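## Task

In plate hotel H1 (four slots, numbered from the bottom), plate R33 protrudes from slot 3. Slide it inward until it rests against the rear stop, so that it stays there by itself with no help from the robot. Then release it and back the gripper away.

## Robot and tools

ROBOT. A single six-joint arm (yam_ultra) with a two-finger parallel gripper. Because there is only one arm, every motion command is one row of 7 numbers. The fingers point along the gripper's +z axis and close along its y axis. end_effector_position is the point midway between the finger pads, roughly 1 cm short of the fingertips. A wrist camera rides on the gripper.

FRAMES. Results report the hand in the scene frame: metres, origin on the table top below the arm's base, +z up, +y to the left when looking along +x. Orientation is end_effector_quat_wxyz. The base may sit slightly tilted, and the reported position can be a little wrong, more so at long reach. Motion commands are not in this frame. They are given in the gripper's own axes.

ROW LAYOUT (used by execute_actions and move): [dx, dy, dz, rx, ry, rz, opening], each a plain number from -1 to 1. The first six are an offset, not a pose. The offset is counted from the hand pose shown in the most recent result. If no result in this scene has shown it yet, or in the second and later calls of one reply, it is counted from where the hand is when the action starts. Scale: 1.0 equals 0.6 m of travel or 180 degrees of turn. rx, ry, rz form a single rotation vector. Opening is absolute, not an offset: +1 is fully open (0.094 m), -1 is shut. Because offsets start from the measured hand, repeating a small push against something rigid does not go deeper, but against something that yields it keeps advancing. All zeros is not a pause: it pulls the hand back to the reference pose.

execute_actions(actions, pictures). actions is a list with at most one item. An empty list only reports the state. {"rows": [...], "steps": n} plays up to 15 rows, one per control step of 1/30 s. n is at most 15 and defaults to 15, and the final row repeats if rows run out. Each row is measured from the same reference pose, not from the row before it. {"steps": n} alone waits up to 300 steps, counted from the last result, so your thinking time is part of it. pictures (true/false) decides whether camera images come back. They do by default. A refused call moves nothing.

move(target, speed). target is one 7-number row as above. It moves the gripper along a straight line toward that offset in 0.5 to 10 s; a path that would take longer stops after 10 s, short of the goal. speed is in m/s, from 0.002 to 0.5, default 0.25, and turning is limited to twice that value in rad/s. The opening is sent at the start. The path ignores obstacles. Faster moves and targets set further beyond a contact hit and press harder. The hand trails the path, may drift from it, and can overshoot the speed, especially near full stretch. The result adds a move: line with how it ended (done, off_target, moving, held, fault) and the distance left to the target. limits=paced means the pose was clipped. limits=held means some steps were blocked, after which the arm may jump faster.

wait(seconds): 0 to 10 s; nothing new is sent. zoom_image(camera, region): camera is cam_high, cam_low or cam_wrist (each 896x504); region is [x0, y0, x1, y1] in pixels from the top-left, no bigger than 504x504. read_manual(section) only returns licence text. finished_scene(scene) ends and grades the current scene (pass its number); it cannot be undone.

CONTROL. Each step the commanded pose is limited to 70 mm and 16 degrees away from the measured hand; damped inverse kinematics then follows it, and position wins over orientation. After an action ends the arm only reaches that last clipped pose, so read the result and send the remainder. The arm tends to finish a centimetre or more low, and repeated zero rows let it sag further. To hold height, send the correcting offset in the first call of a reply and zeros after, raising the aim if it still sags. The elbow never fully straightens.

RESULT LINES. Joint positions and velocities list waist, shoulder, elbow, wrist pitch, wrist yaw, wrist roll (rad, rad/s), then the finger-pad gap (m). Ranges: waist -2.618 to 3.054, shoulder 0 to 3.142, elbow 0 to 3.142, wrist pitch -1.571 to 1.571, wrist yaw -1.571 to 1.571, wrist roll -2.094 to 2.094. grip_measured is the finger opening on the command scale; readings may be off by about 1 mm. Commanding roughly 0.03 below grip_measured holds firmly. Pad force tops out near 50 to 62 N. "pose unreachable" means the clearance check (which treats the mounting block as arm) altered or blocked a command; HELD marks each affected step. Hand target shows where the controller is heading. FAULT lines report stops. MOTOR HOT appears from 75 °C; at 90 °C the arm halts for 10 s, and at 100 °C the motors let go and the arm drops. Avoid long loaded holds.

TIMING. No steps are held back; every result is taken when its action ends.

CAUTIONS. Push the plate gently and slowly, ideally with the closed fingertips, straight into the slot; don't slam it or press hard against the back stop. The plate must stay seated after you withdraw, so release and retreat before ending the scene. Never push or knock anything off the table. Random brief tugs or nudges on objects can occur.

Each tool is called after "Request:" as name([rows], argument=value, ...), one row to a line, values as JSON.

## Session

Request:
execute_actions(actions=[])

Scene clock: 0.00 s of 7200.00 s.
end_effector_position=(+0.1575, +0.0813, +0.1414) grip_measured=+1.000 end_effector_quat_wxyz=(+0.585, +0.787, +0.014, +0.196)
Joint positions: [ 0.939  1.374  0.677 -1.121  0.569 -1.949  0.094]
Joint velocities: [-0.017 -0.012 -0.007 -0.037  0.022 -0.022  0.   ]
Hand target: +0.158, +0.080, +0.144; +0.590, +0.784, +0.017, +0.194

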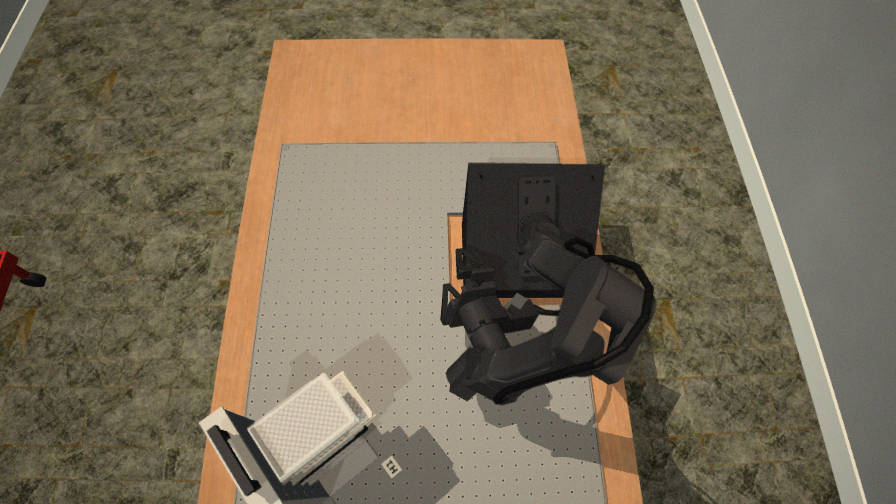

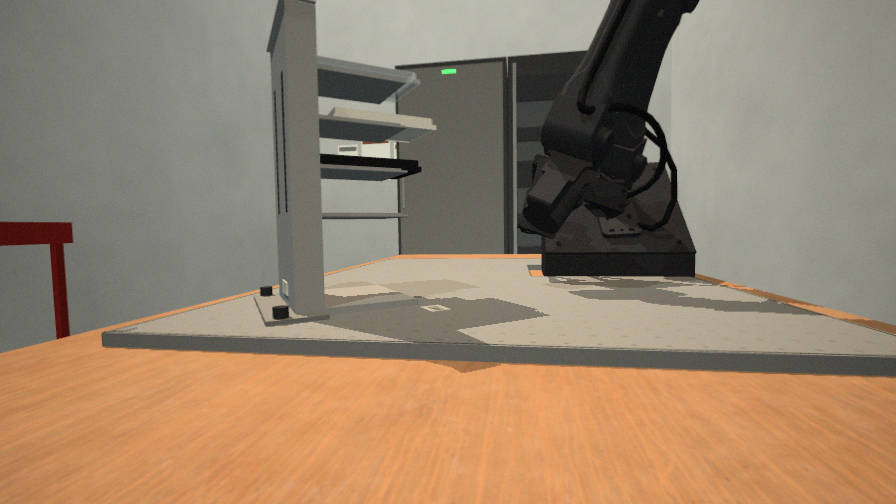

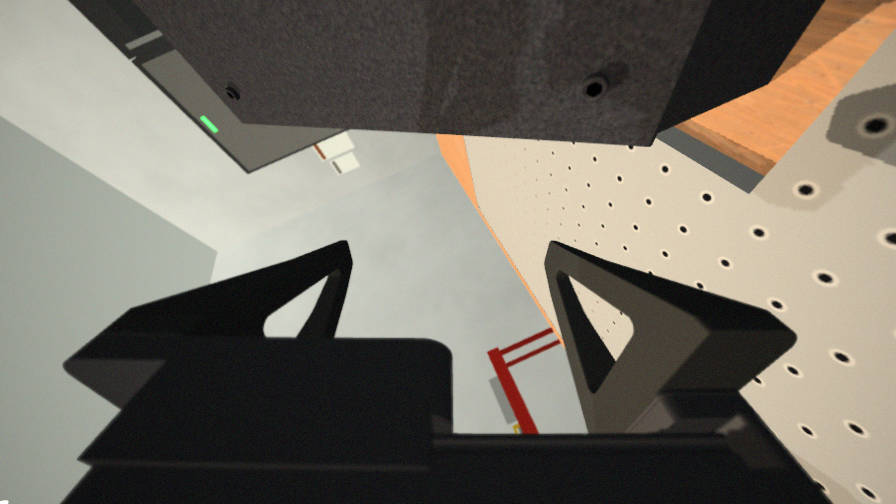

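Request:
move(target=[0.26,0.12,-0.187,-0.495,0.585,-0.405,-1], speed=0.3)

Scene clock: 9.20 s of 7200.00 s.
end_effector_position=(+0.1911, +0.1231, +0.1876) grip_measured=-0.997 end_effector_quat_wxyz=(+0.753, +0.498, +0.313, +0.296)
Joint positions: [ 1.219  1.813  0.679 -1.543  1.162 -1.557  0.   ]
Joint velocities: [-0.022  0.012  0.017  0.007 -0.007 -0.051 -0.   ]
Hand target: +0.191, +0.124, +0.187; +0.752, +0.499, +0.312, +0.296
Off the commanded pose: 0.134 m, 103 deg; position and orientation clipped at the last step of the last action.
After step 90, 1.33 s passed at rest.
move: held; limits=paced,held; held on 92 of 146 steps, including the last
pose unreachable: on one or more control steps of this call an arm could not follow its commanded pose, so it was not sent that pose on those steps. On the call's last step it was still not sent that pose. It may still have moved: this result reports where it is.
cause: the commanded pose would bring two parts of the arm too close to each other (its upper arm (the part past joint 2) and its wrist camera, with joints 3 (elbow) to 6 (wrist roll) between them).

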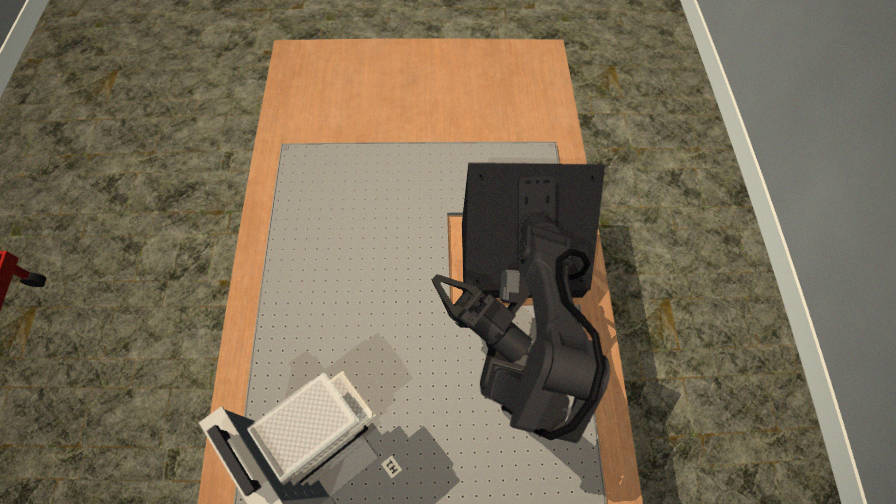

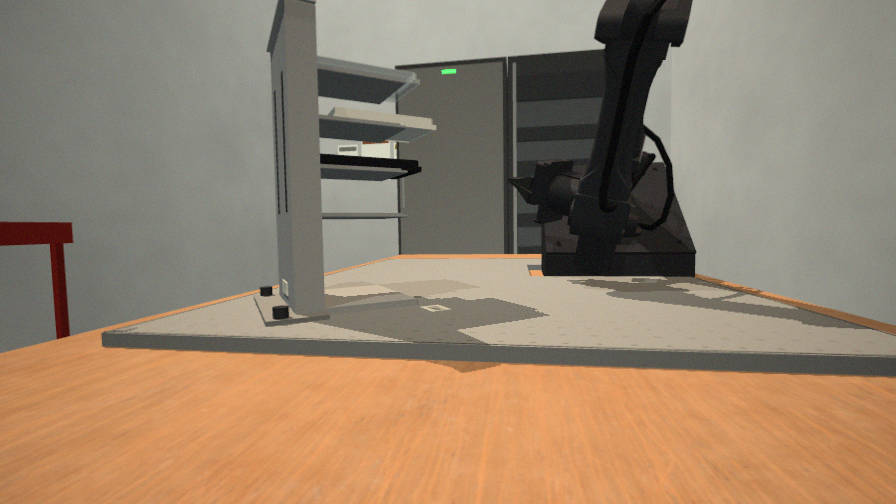

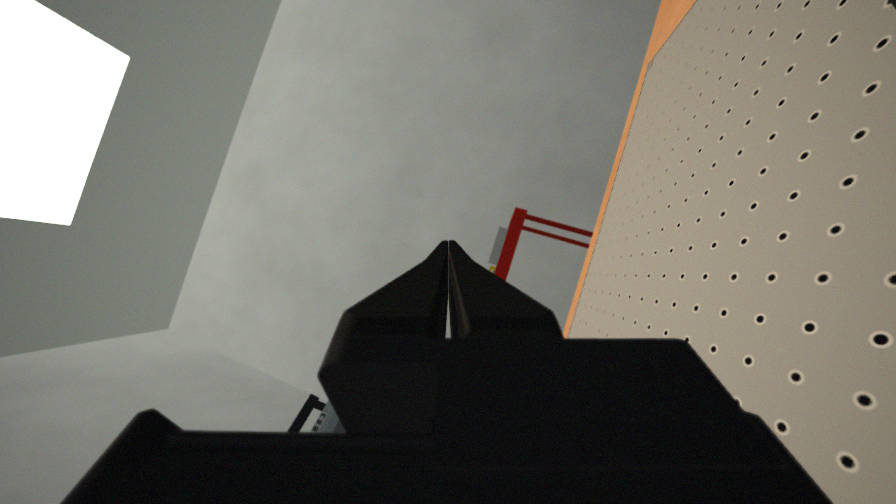

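Request:
move(target=[0.065,0.227,-0.165,0,0.5,0,-1], speed=0.3)

Scene clock: 13.93 s of 7200.00 s.
end_effector_position=(+0.1897, +0.1274, +0.1849) grip_measured=-0.997 end_effector_quat_wxyz=(+0.742, +0.499, +0.324, +0.310)
Joint positions: [ 1.25   1.811  0.671 -1.546  1.173 -1.526  0.   ]
Joint velocities: [-0.002 -0.017 -0.002  0.037  0.007  0.022  0.   ]
Hand target: +0.190, +0.127, +0.186; +0.744, +0.499, +0.322, +0.308
Off the commanded pose: 0.171 m, 88 deg; position and orientation clipped at the last step of the last action.
move: held; limits=paced,held; held on 83 of 89 steps, including the last
pose unreachable: on one or more control steps of this call an arm could not follow its commanded pose, so it was not sent that pose on those steps. On the call's last step it was still not sent that pose. It may still have moved: this result reports where it is.
cause: the commanded pose would bring two parts of the arm too close to each other (its upper arm (the part past joint 2) and its wrist camera, with joints 3 (elbow) to 6 (wrist roll) between them).

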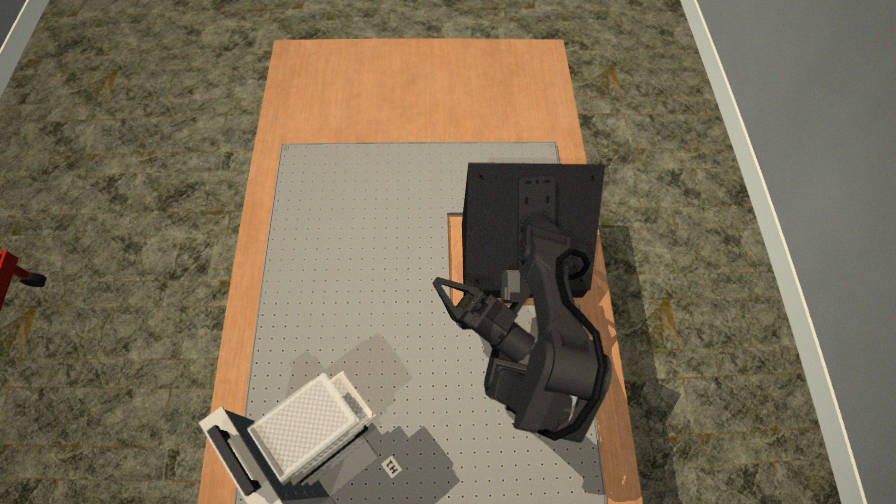

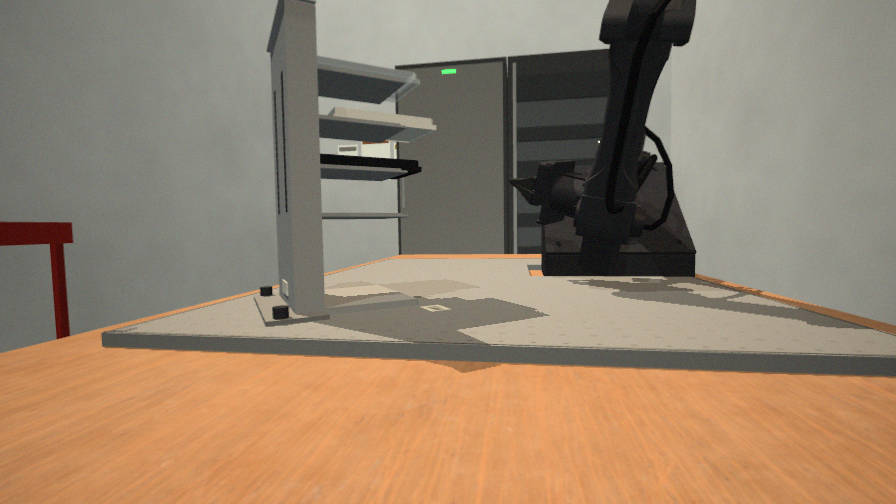

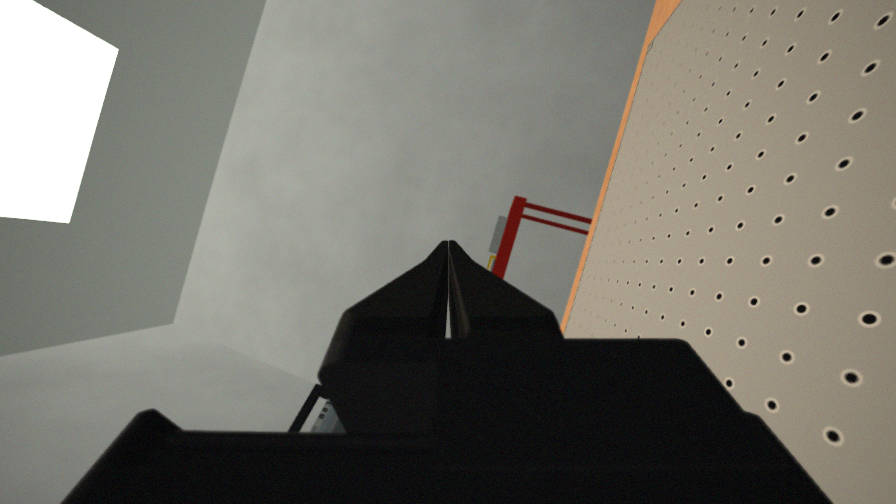

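Request:
move(target=[0.05,0.15,0.1,0,0,0,-1])

Request:
move(target=[0.1,0.05,-0.15,0,0.45,0,-1])

Scene clock: 15.30 s of 7200.00 s.
end_effector_position=(+0.1941, +0.1300, +0.1926) grip_measured=-0.997 end_effector_quat_wxyz=(+0.735, +0.509, +0.312, +0.322)
Joint positions: [ 1.217  1.754  0.671 -1.547  1.195 -1.543  0.   ]
Joint velocities: [-0.012  0.012  0.002 -0.022 -0.037 -0.007  0.   ]
Hand target: +0.193, +0.129, +0.190; +0.737, +0.506, +0.317, +0.317
Off the commanded pose: 0.103 m, 2 deg; position clipped at the last step of the last action.
move: held; limits=paced,held; held on 18 of 23 steps, including the last
pose unreachable: on one or more control steps of this call an arm could not follow its commanded pose, so it was not sent that pose on those steps. On the call's last step it was still not sent that pose. It may still have moved: this result reports where it is.
cause: the commanded pose would bring two parts of the arm too close to each other (its upper arm (the part past joint 2) and its wrist camera, with joints 3 (elbow) to 6 (wrist roll) between them).

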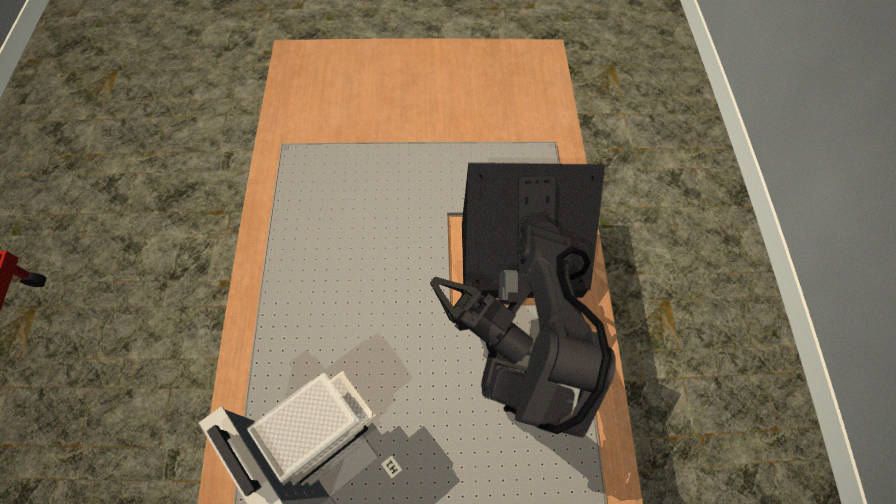

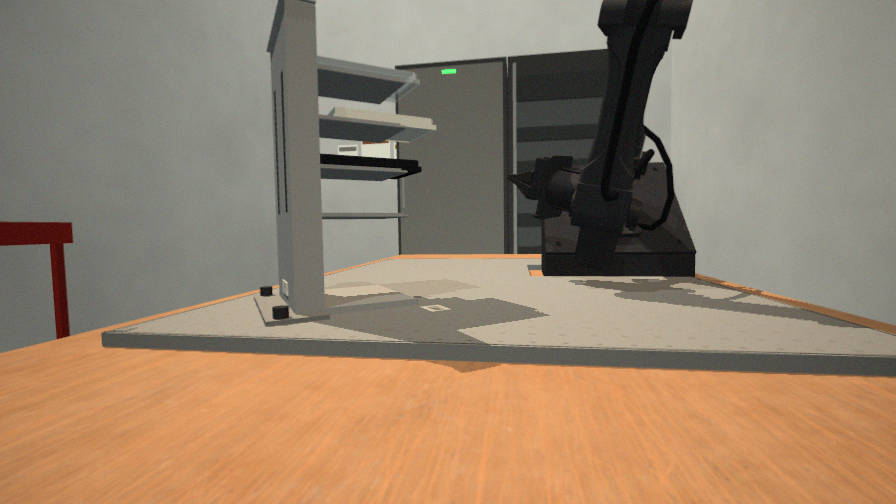

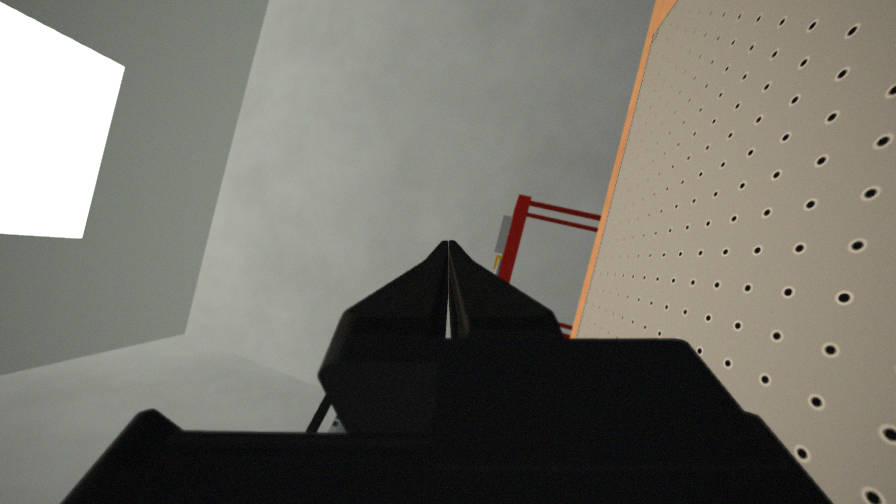

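Scene clock: 18.43 s of 7200.00 s.
end_effector_position=(+0.1808, +0.1857, +0.1714) grip_measured=-0.997 end_effector_quat_wxyz=(+0.612, +0.532, +0.421, +0.406)
Joint positions: [ 1.46   1.61   0.659 -1.553  1.307 -1.513  0.   ]
Joint velocities: [ 0.022  0.017  0.002 -0.007 -0.037  0.037 -0.001]
Hand target: +0.182, +0.182, +0.172; +0.620, +0.529, +0.418, +0.400
Off the commanded pose: 0.058 m, 64 deg; orientation clipped at the last step of the last action.
move: held; limits=paced,held; held on 72 of 94 steps, including the last
pose unreachable: on one or more control steps of this call an arm could not follow its commanded pose, so it was not sent that pose on those steps. On the call's last step it was still not sent that pose. It may still have moved: this result reports where it is.
cause: the commanded pose would bring two parts of the arm too close to each other (its upper arm (the part past joint 2) and its wrist camera, with joints 3 (elbow) to 6 (wrist roll) between them).

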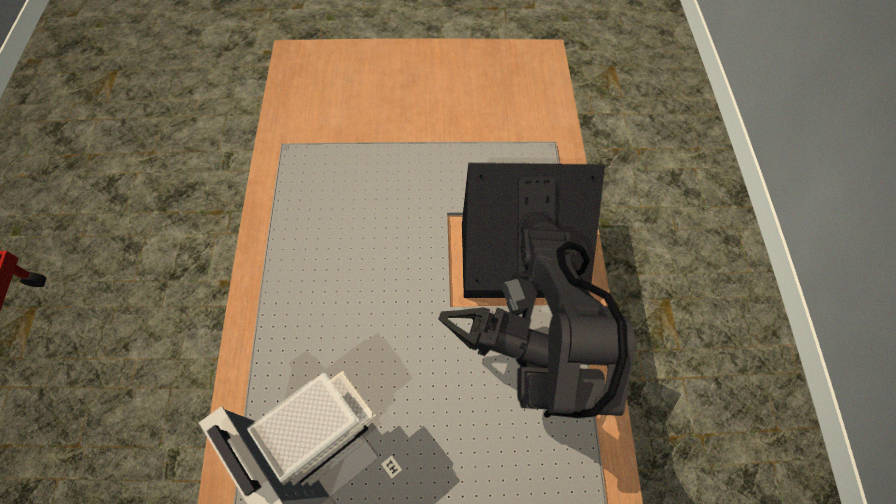

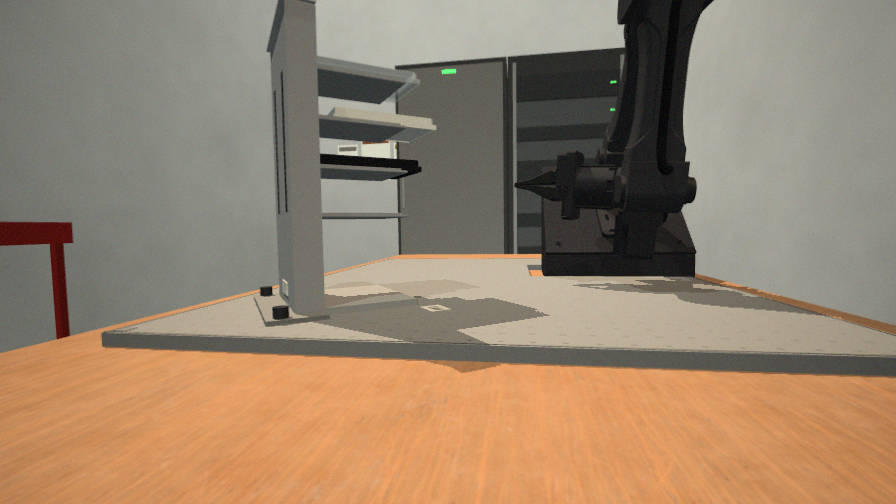

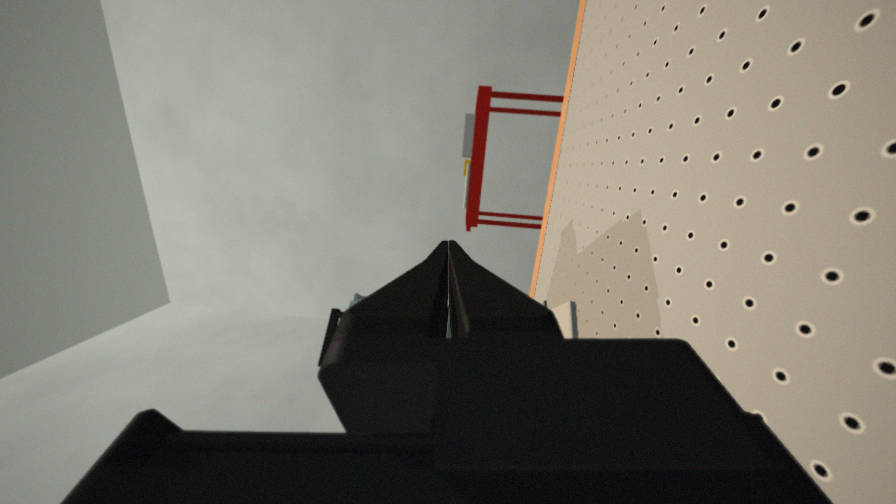

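Request:
move(target=[0.05,0.12,0.1,0,0,-0.45,-1])

Scene clock: 22.67 s of 7200.00 s.
end_effector_position=(+0.2400, +0.1955, +0.2367) grip_measured=-0.997 end_effector_quat_wxyz=(+0.753, +0.391, +0.435, +0.301)
Joint positions: [ 1.056  1.53   0.748 -1.562  1.569 -2.087  0.   ]
Joint velocities: [-0.022  0.017 -0.002 -0.051  0.007 -0.022 -0.   ]
Hand target: +0.242, +0.199, +0.243; +0.756, +0.389, +0.430, +0.303
Off the commanded pose: 0.012 m, 61 deg; orientation clipped at the last step of the last action.
joint sent to its limit — the command would take joint 4 (wrist pitch) past its lower limit, joint 5 (wrist yaw) past its upper limit and joint 6 (wrist roll) past its lower limit, so those joints were sent only as far as their limits.
move: off_target; limits=paced,held; held on 10 of 94 steps
pose unreachable: on one or more control steps of this call an arm could not follow its commanded pose, so it was not sent that pose on those steps. It may still have moved: this result reports where it is.
cause: the commanded pose would bring two parts of the arm too close to each other (its upper arm (the part past joint 2) and its wrist camera, with joints 3 (elbow) to 6 (wrist roll) between them).

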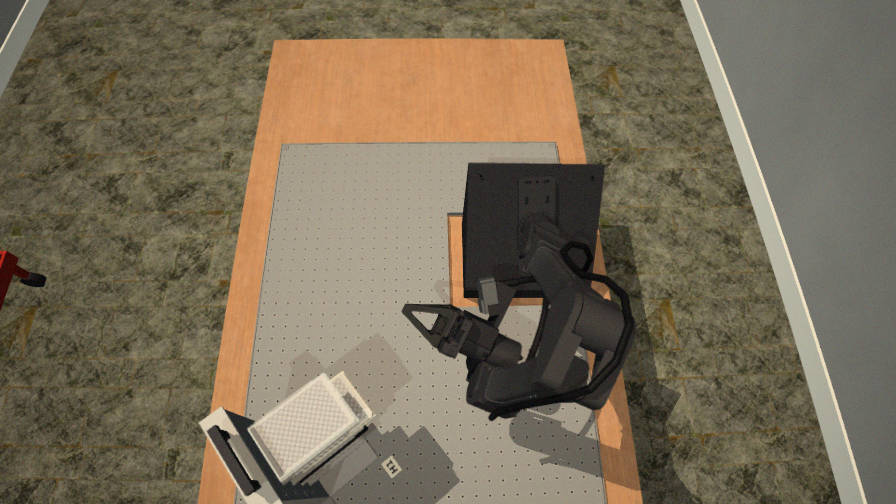

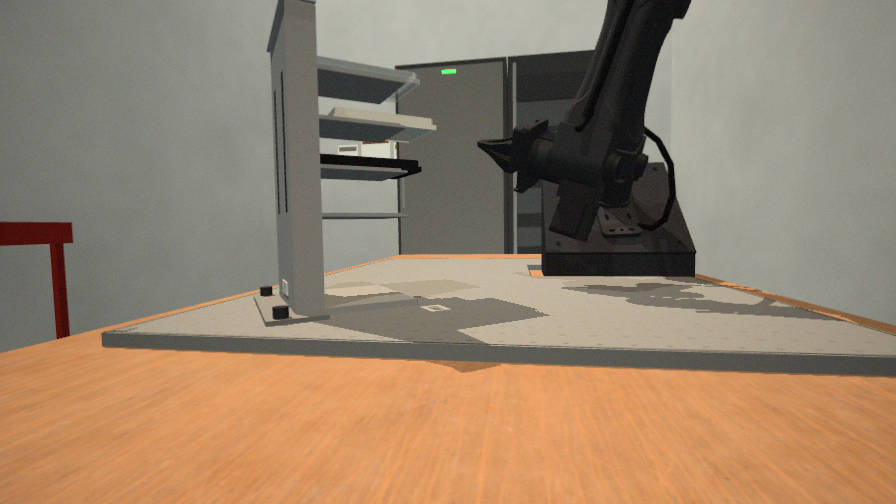

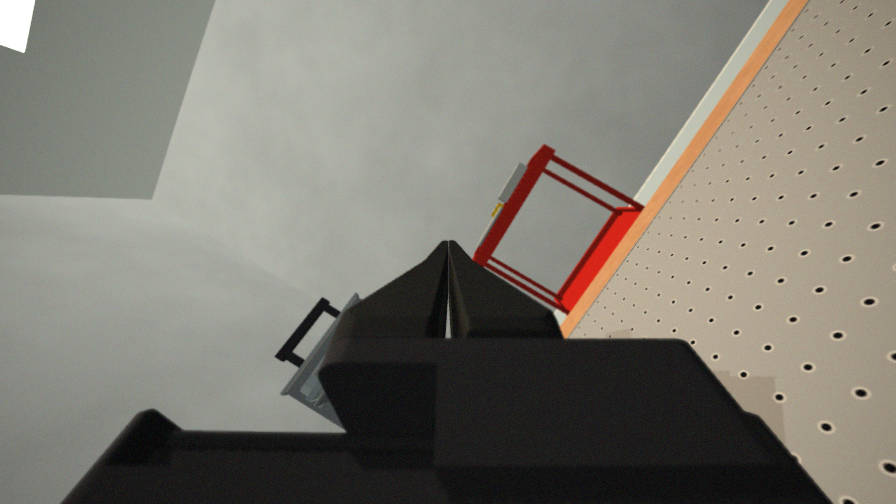

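Request:
move(target=[0.1,0.08,0,0,0.3,0.15,-1])

Scene clock: 28.00 s of 7200.00 s.
end_effector_position=(+0.2599, +0.2605, +0.2474) grip_measured=-0.997 end_effector_quat_wxyz=(+0.684, +0.465, +0.355, +0.436)
Joint positions: [ 1.056  1.501  1.016 -1.493  1.569 -2.079  0.   ]
Joint velocities: [-0.007 -0.002 -0.002  0.022  0.066  0.037  0.001]
Hand target: +0.260, +0.267, +0.253; +0.675, +0.468, +0.348, +0.451
Off the commanded pose: 0.009 m, 54 deg; orientation clipped at the last step of the last action.
joint sent to its limit — the command would take joint 5 (wrist yaw) past its upper limit, so that joint was sent only as far as its limit.
move: off_target; limits=paced

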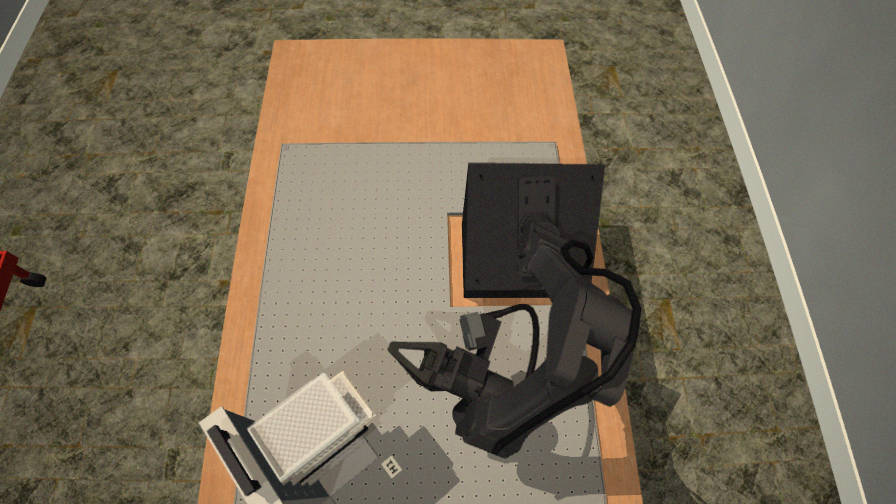

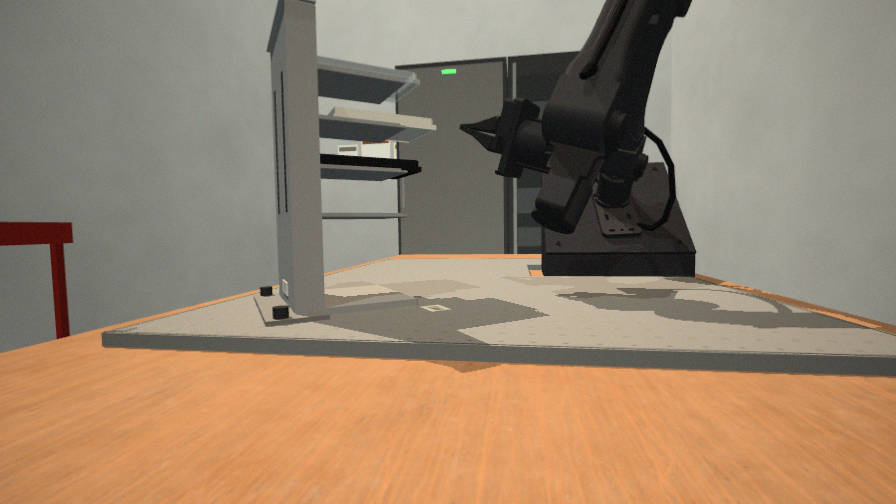

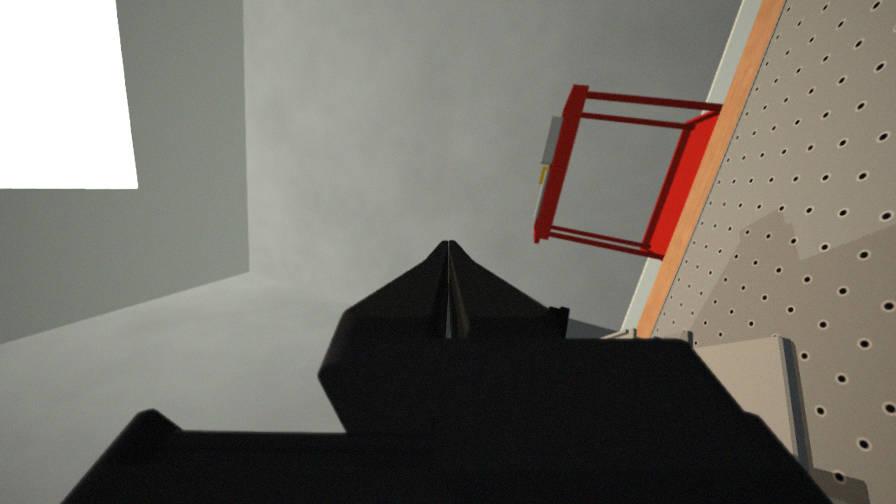

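Request:
move(target=[0,0.08,-0.1,0.4,0,0,-1])

Scene clock: 32.50 s of 7200.00 s.
end_effector_position=(+0.1934, +0.2857, +0.2655) grip_measured=-0.997 end_effector_quat_wxyz=(+0.474, +0.708, +0.299, +0.429)
Joint positions: [ 1.316  1.118  1.174 -1.556  1.143 -2.086  0.   ]
Joint velocities: [-0.027  0.002  0.017 -0.066 -0.051 -0.081 -0.001]
Hand target: +0.193, +0.288, +0.274; +0.472, +0.709, +0.300, +0.429
Off the commanded pose: 0.009 m, 49 deg; orientation clipped at the last step of the last action.
joint sent to its limit — the command would take joint 4 (wrist pitch) past its lower limit and joint 6 (wrist roll) past its lower limit, so those joints were sent only as far as their limits.
move: off_target; limits=paced

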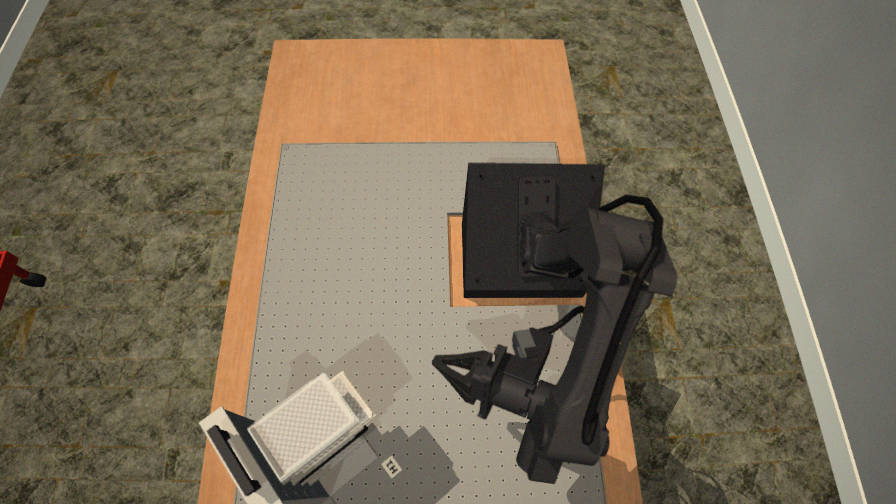

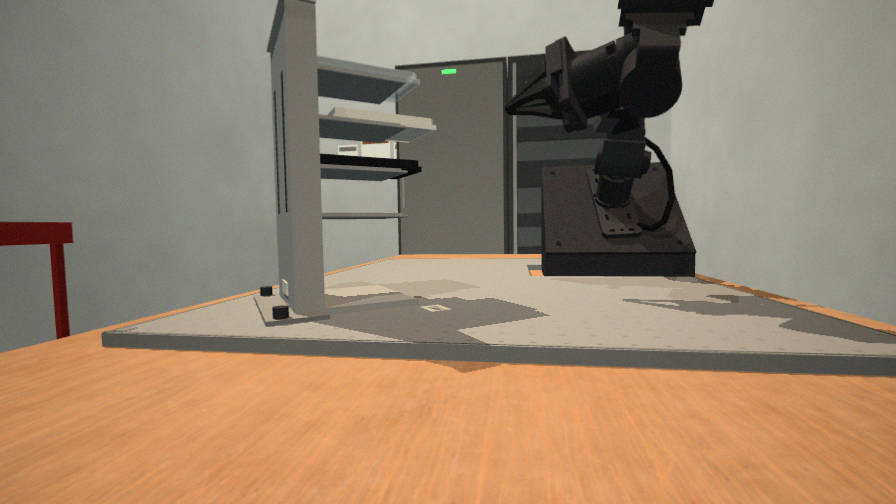

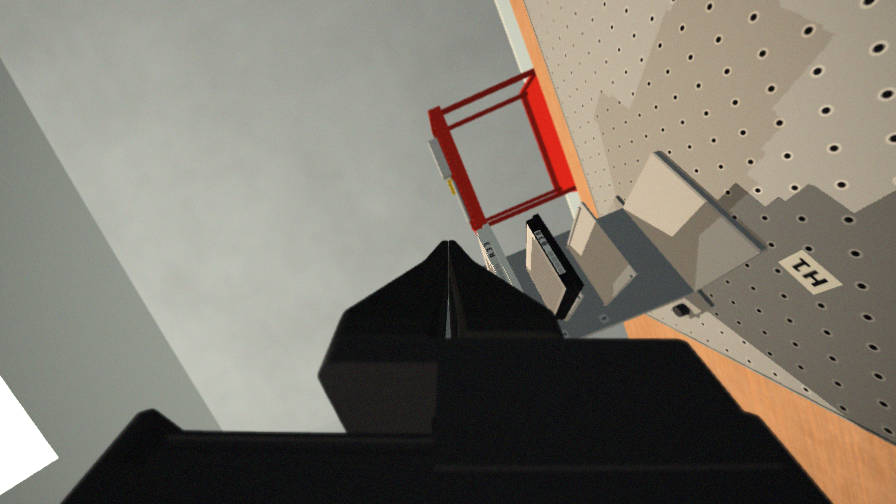

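Request:
move(target=[0.107,-0.04,0.09,0,0.2,0.1,-1], speed=0.15)

Scene clock: 38.27 s of 7200.00 s.
end_effector_position=(+0.2656, +0.3216, +0.2454) grip_measured=-0.997 end_effector_quat_wxyz=(+0.417, +0.602, +0.148, +0.665)
Joint positions: [ 1.115  1.35   1.081 -0.836  1.521 -2.089  0.   ]
Joint velocities: [ 0.012 -0.007  0.007  0.022  0.007  0.037 -0.001]
Hand target: +0.269, +0.325, +0.254; +0.422, +0.590, +0.141, +0.674
Off the commanded pose: 0.011 m, 25 deg; orientation clipped at the last step of the last action.
joint sent to its limit — the command would take joint 6 (wrist roll) past its lower limit, so that joint was sent only as far as its limit.
move: off_target; limits=paced

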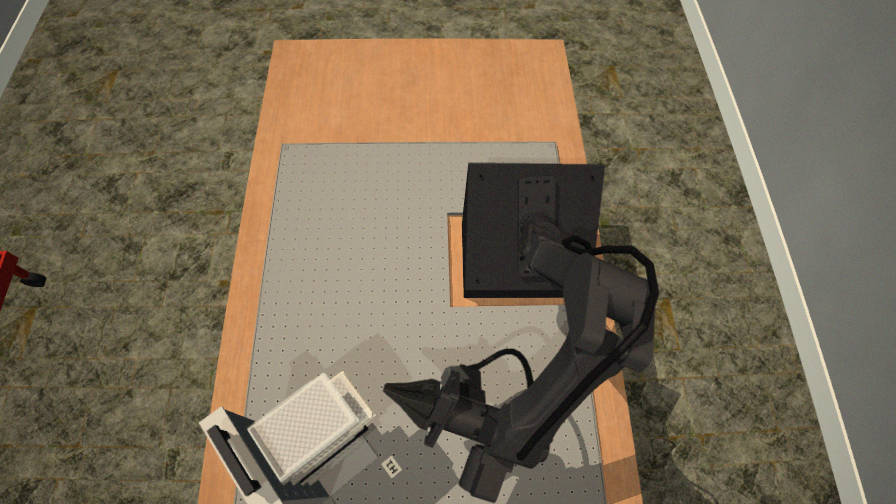

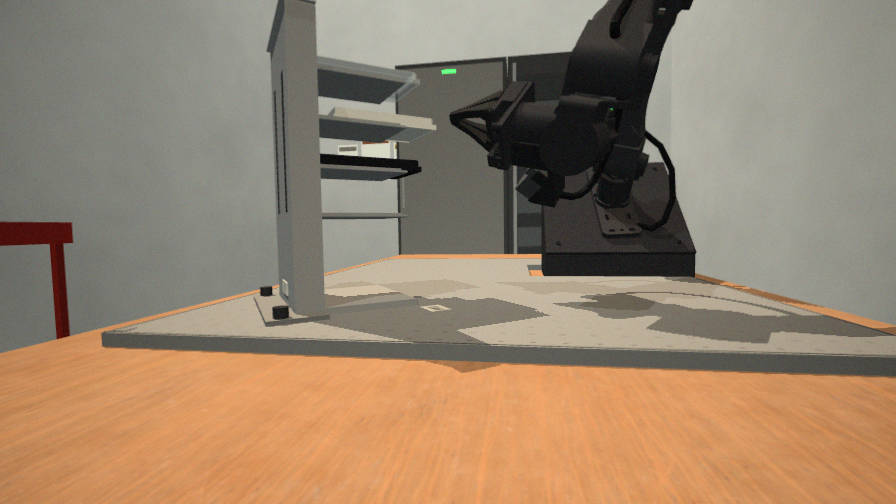

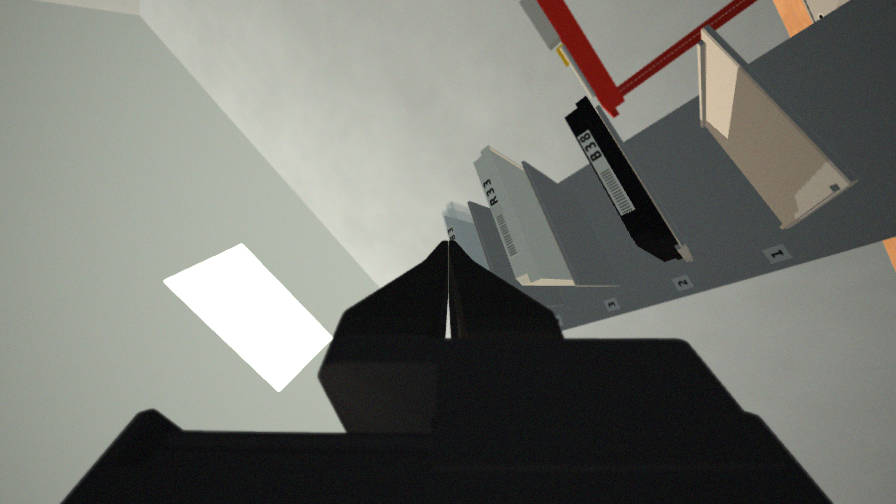

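Request:
move(target=[0.002,-0.03,0.017,0,0,0,-1], speed=0.05)

Request:
zoom_image(camera="cam_low", region=[300,40,520,200])

Request:
zoom_image(camera="cam_high", region=[240,340,480,500])

Scene clock: 40.47 s of 7200.00 s.
end_effector_position=(+0.2771, +0.3285, +0.2304) grip_measured=-0.997 end_effector_quat_wxyz=(+0.419, +0.608, +0.141, +0.659)
Joint positions: [ 1.098  1.428  1.138 -0.812  1.497 -2.089  0.   ]
Joint velocities: [-0.002  0.002 -0.002 -0.007 -0.022 -0.007 -0.001]
Hand target: +0.281, +0.331, +0.236; +0.425, +0.601, +0.136, +0.663
Off the commanded pose: 0.008 m, 1 deg.
joint sent to its limit — the command would take joint 6 (wrist roll) past its lower limit, so that joint was sent only as far as its limit.
move: done

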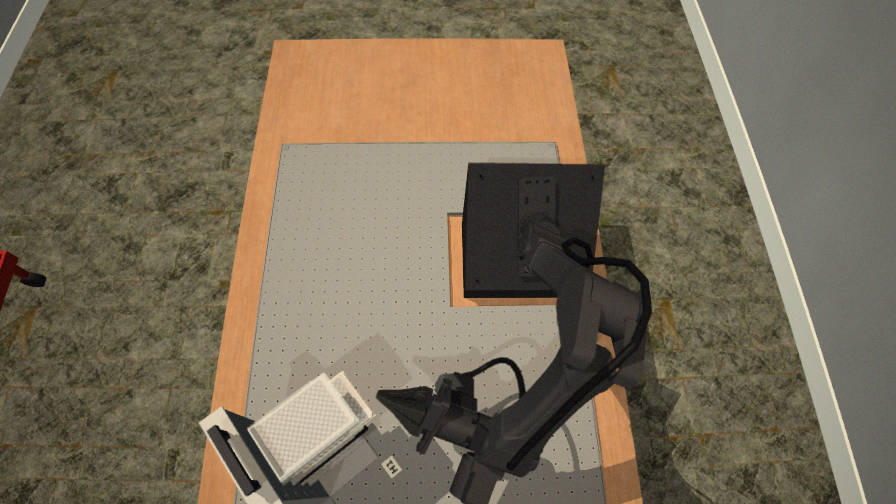

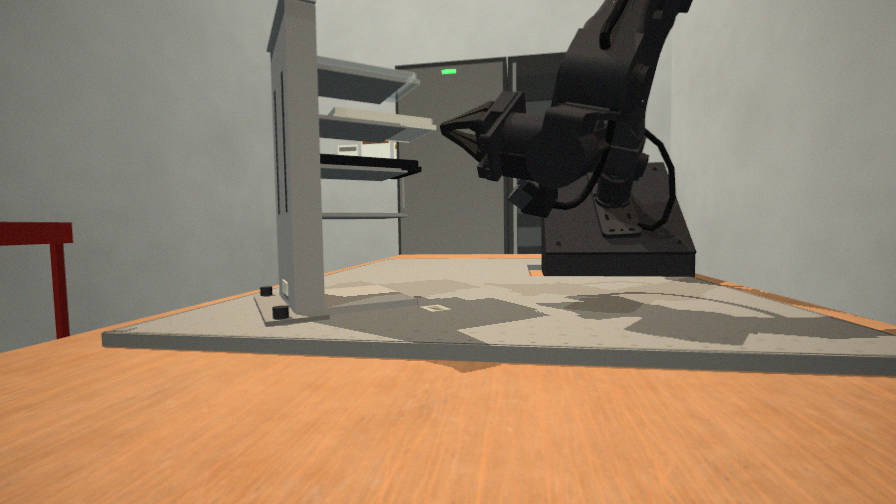

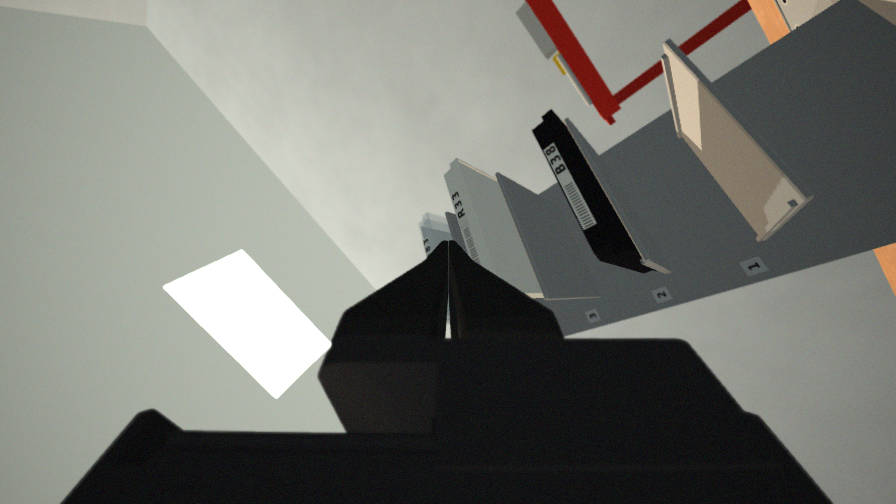

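Region (300, 40, 520, 200) of cam_low's 896x504 image, scaled by 2.291, with more detail than that image has; it fills the top 367 rows of this view, and the rest is white.

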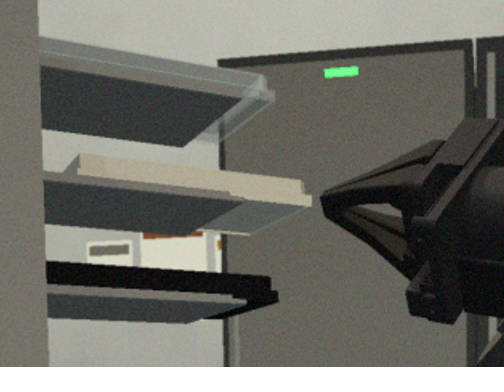

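Region (240, 340, 480, 500) of cam_high's 896x504 image, scaled by 2.100, with more detail than that image has.

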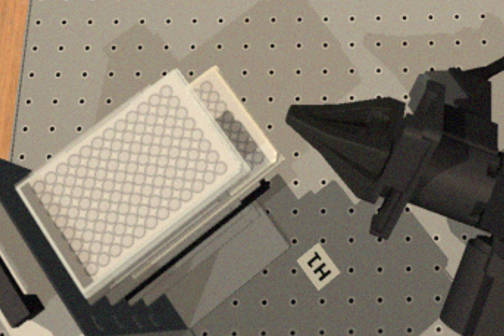

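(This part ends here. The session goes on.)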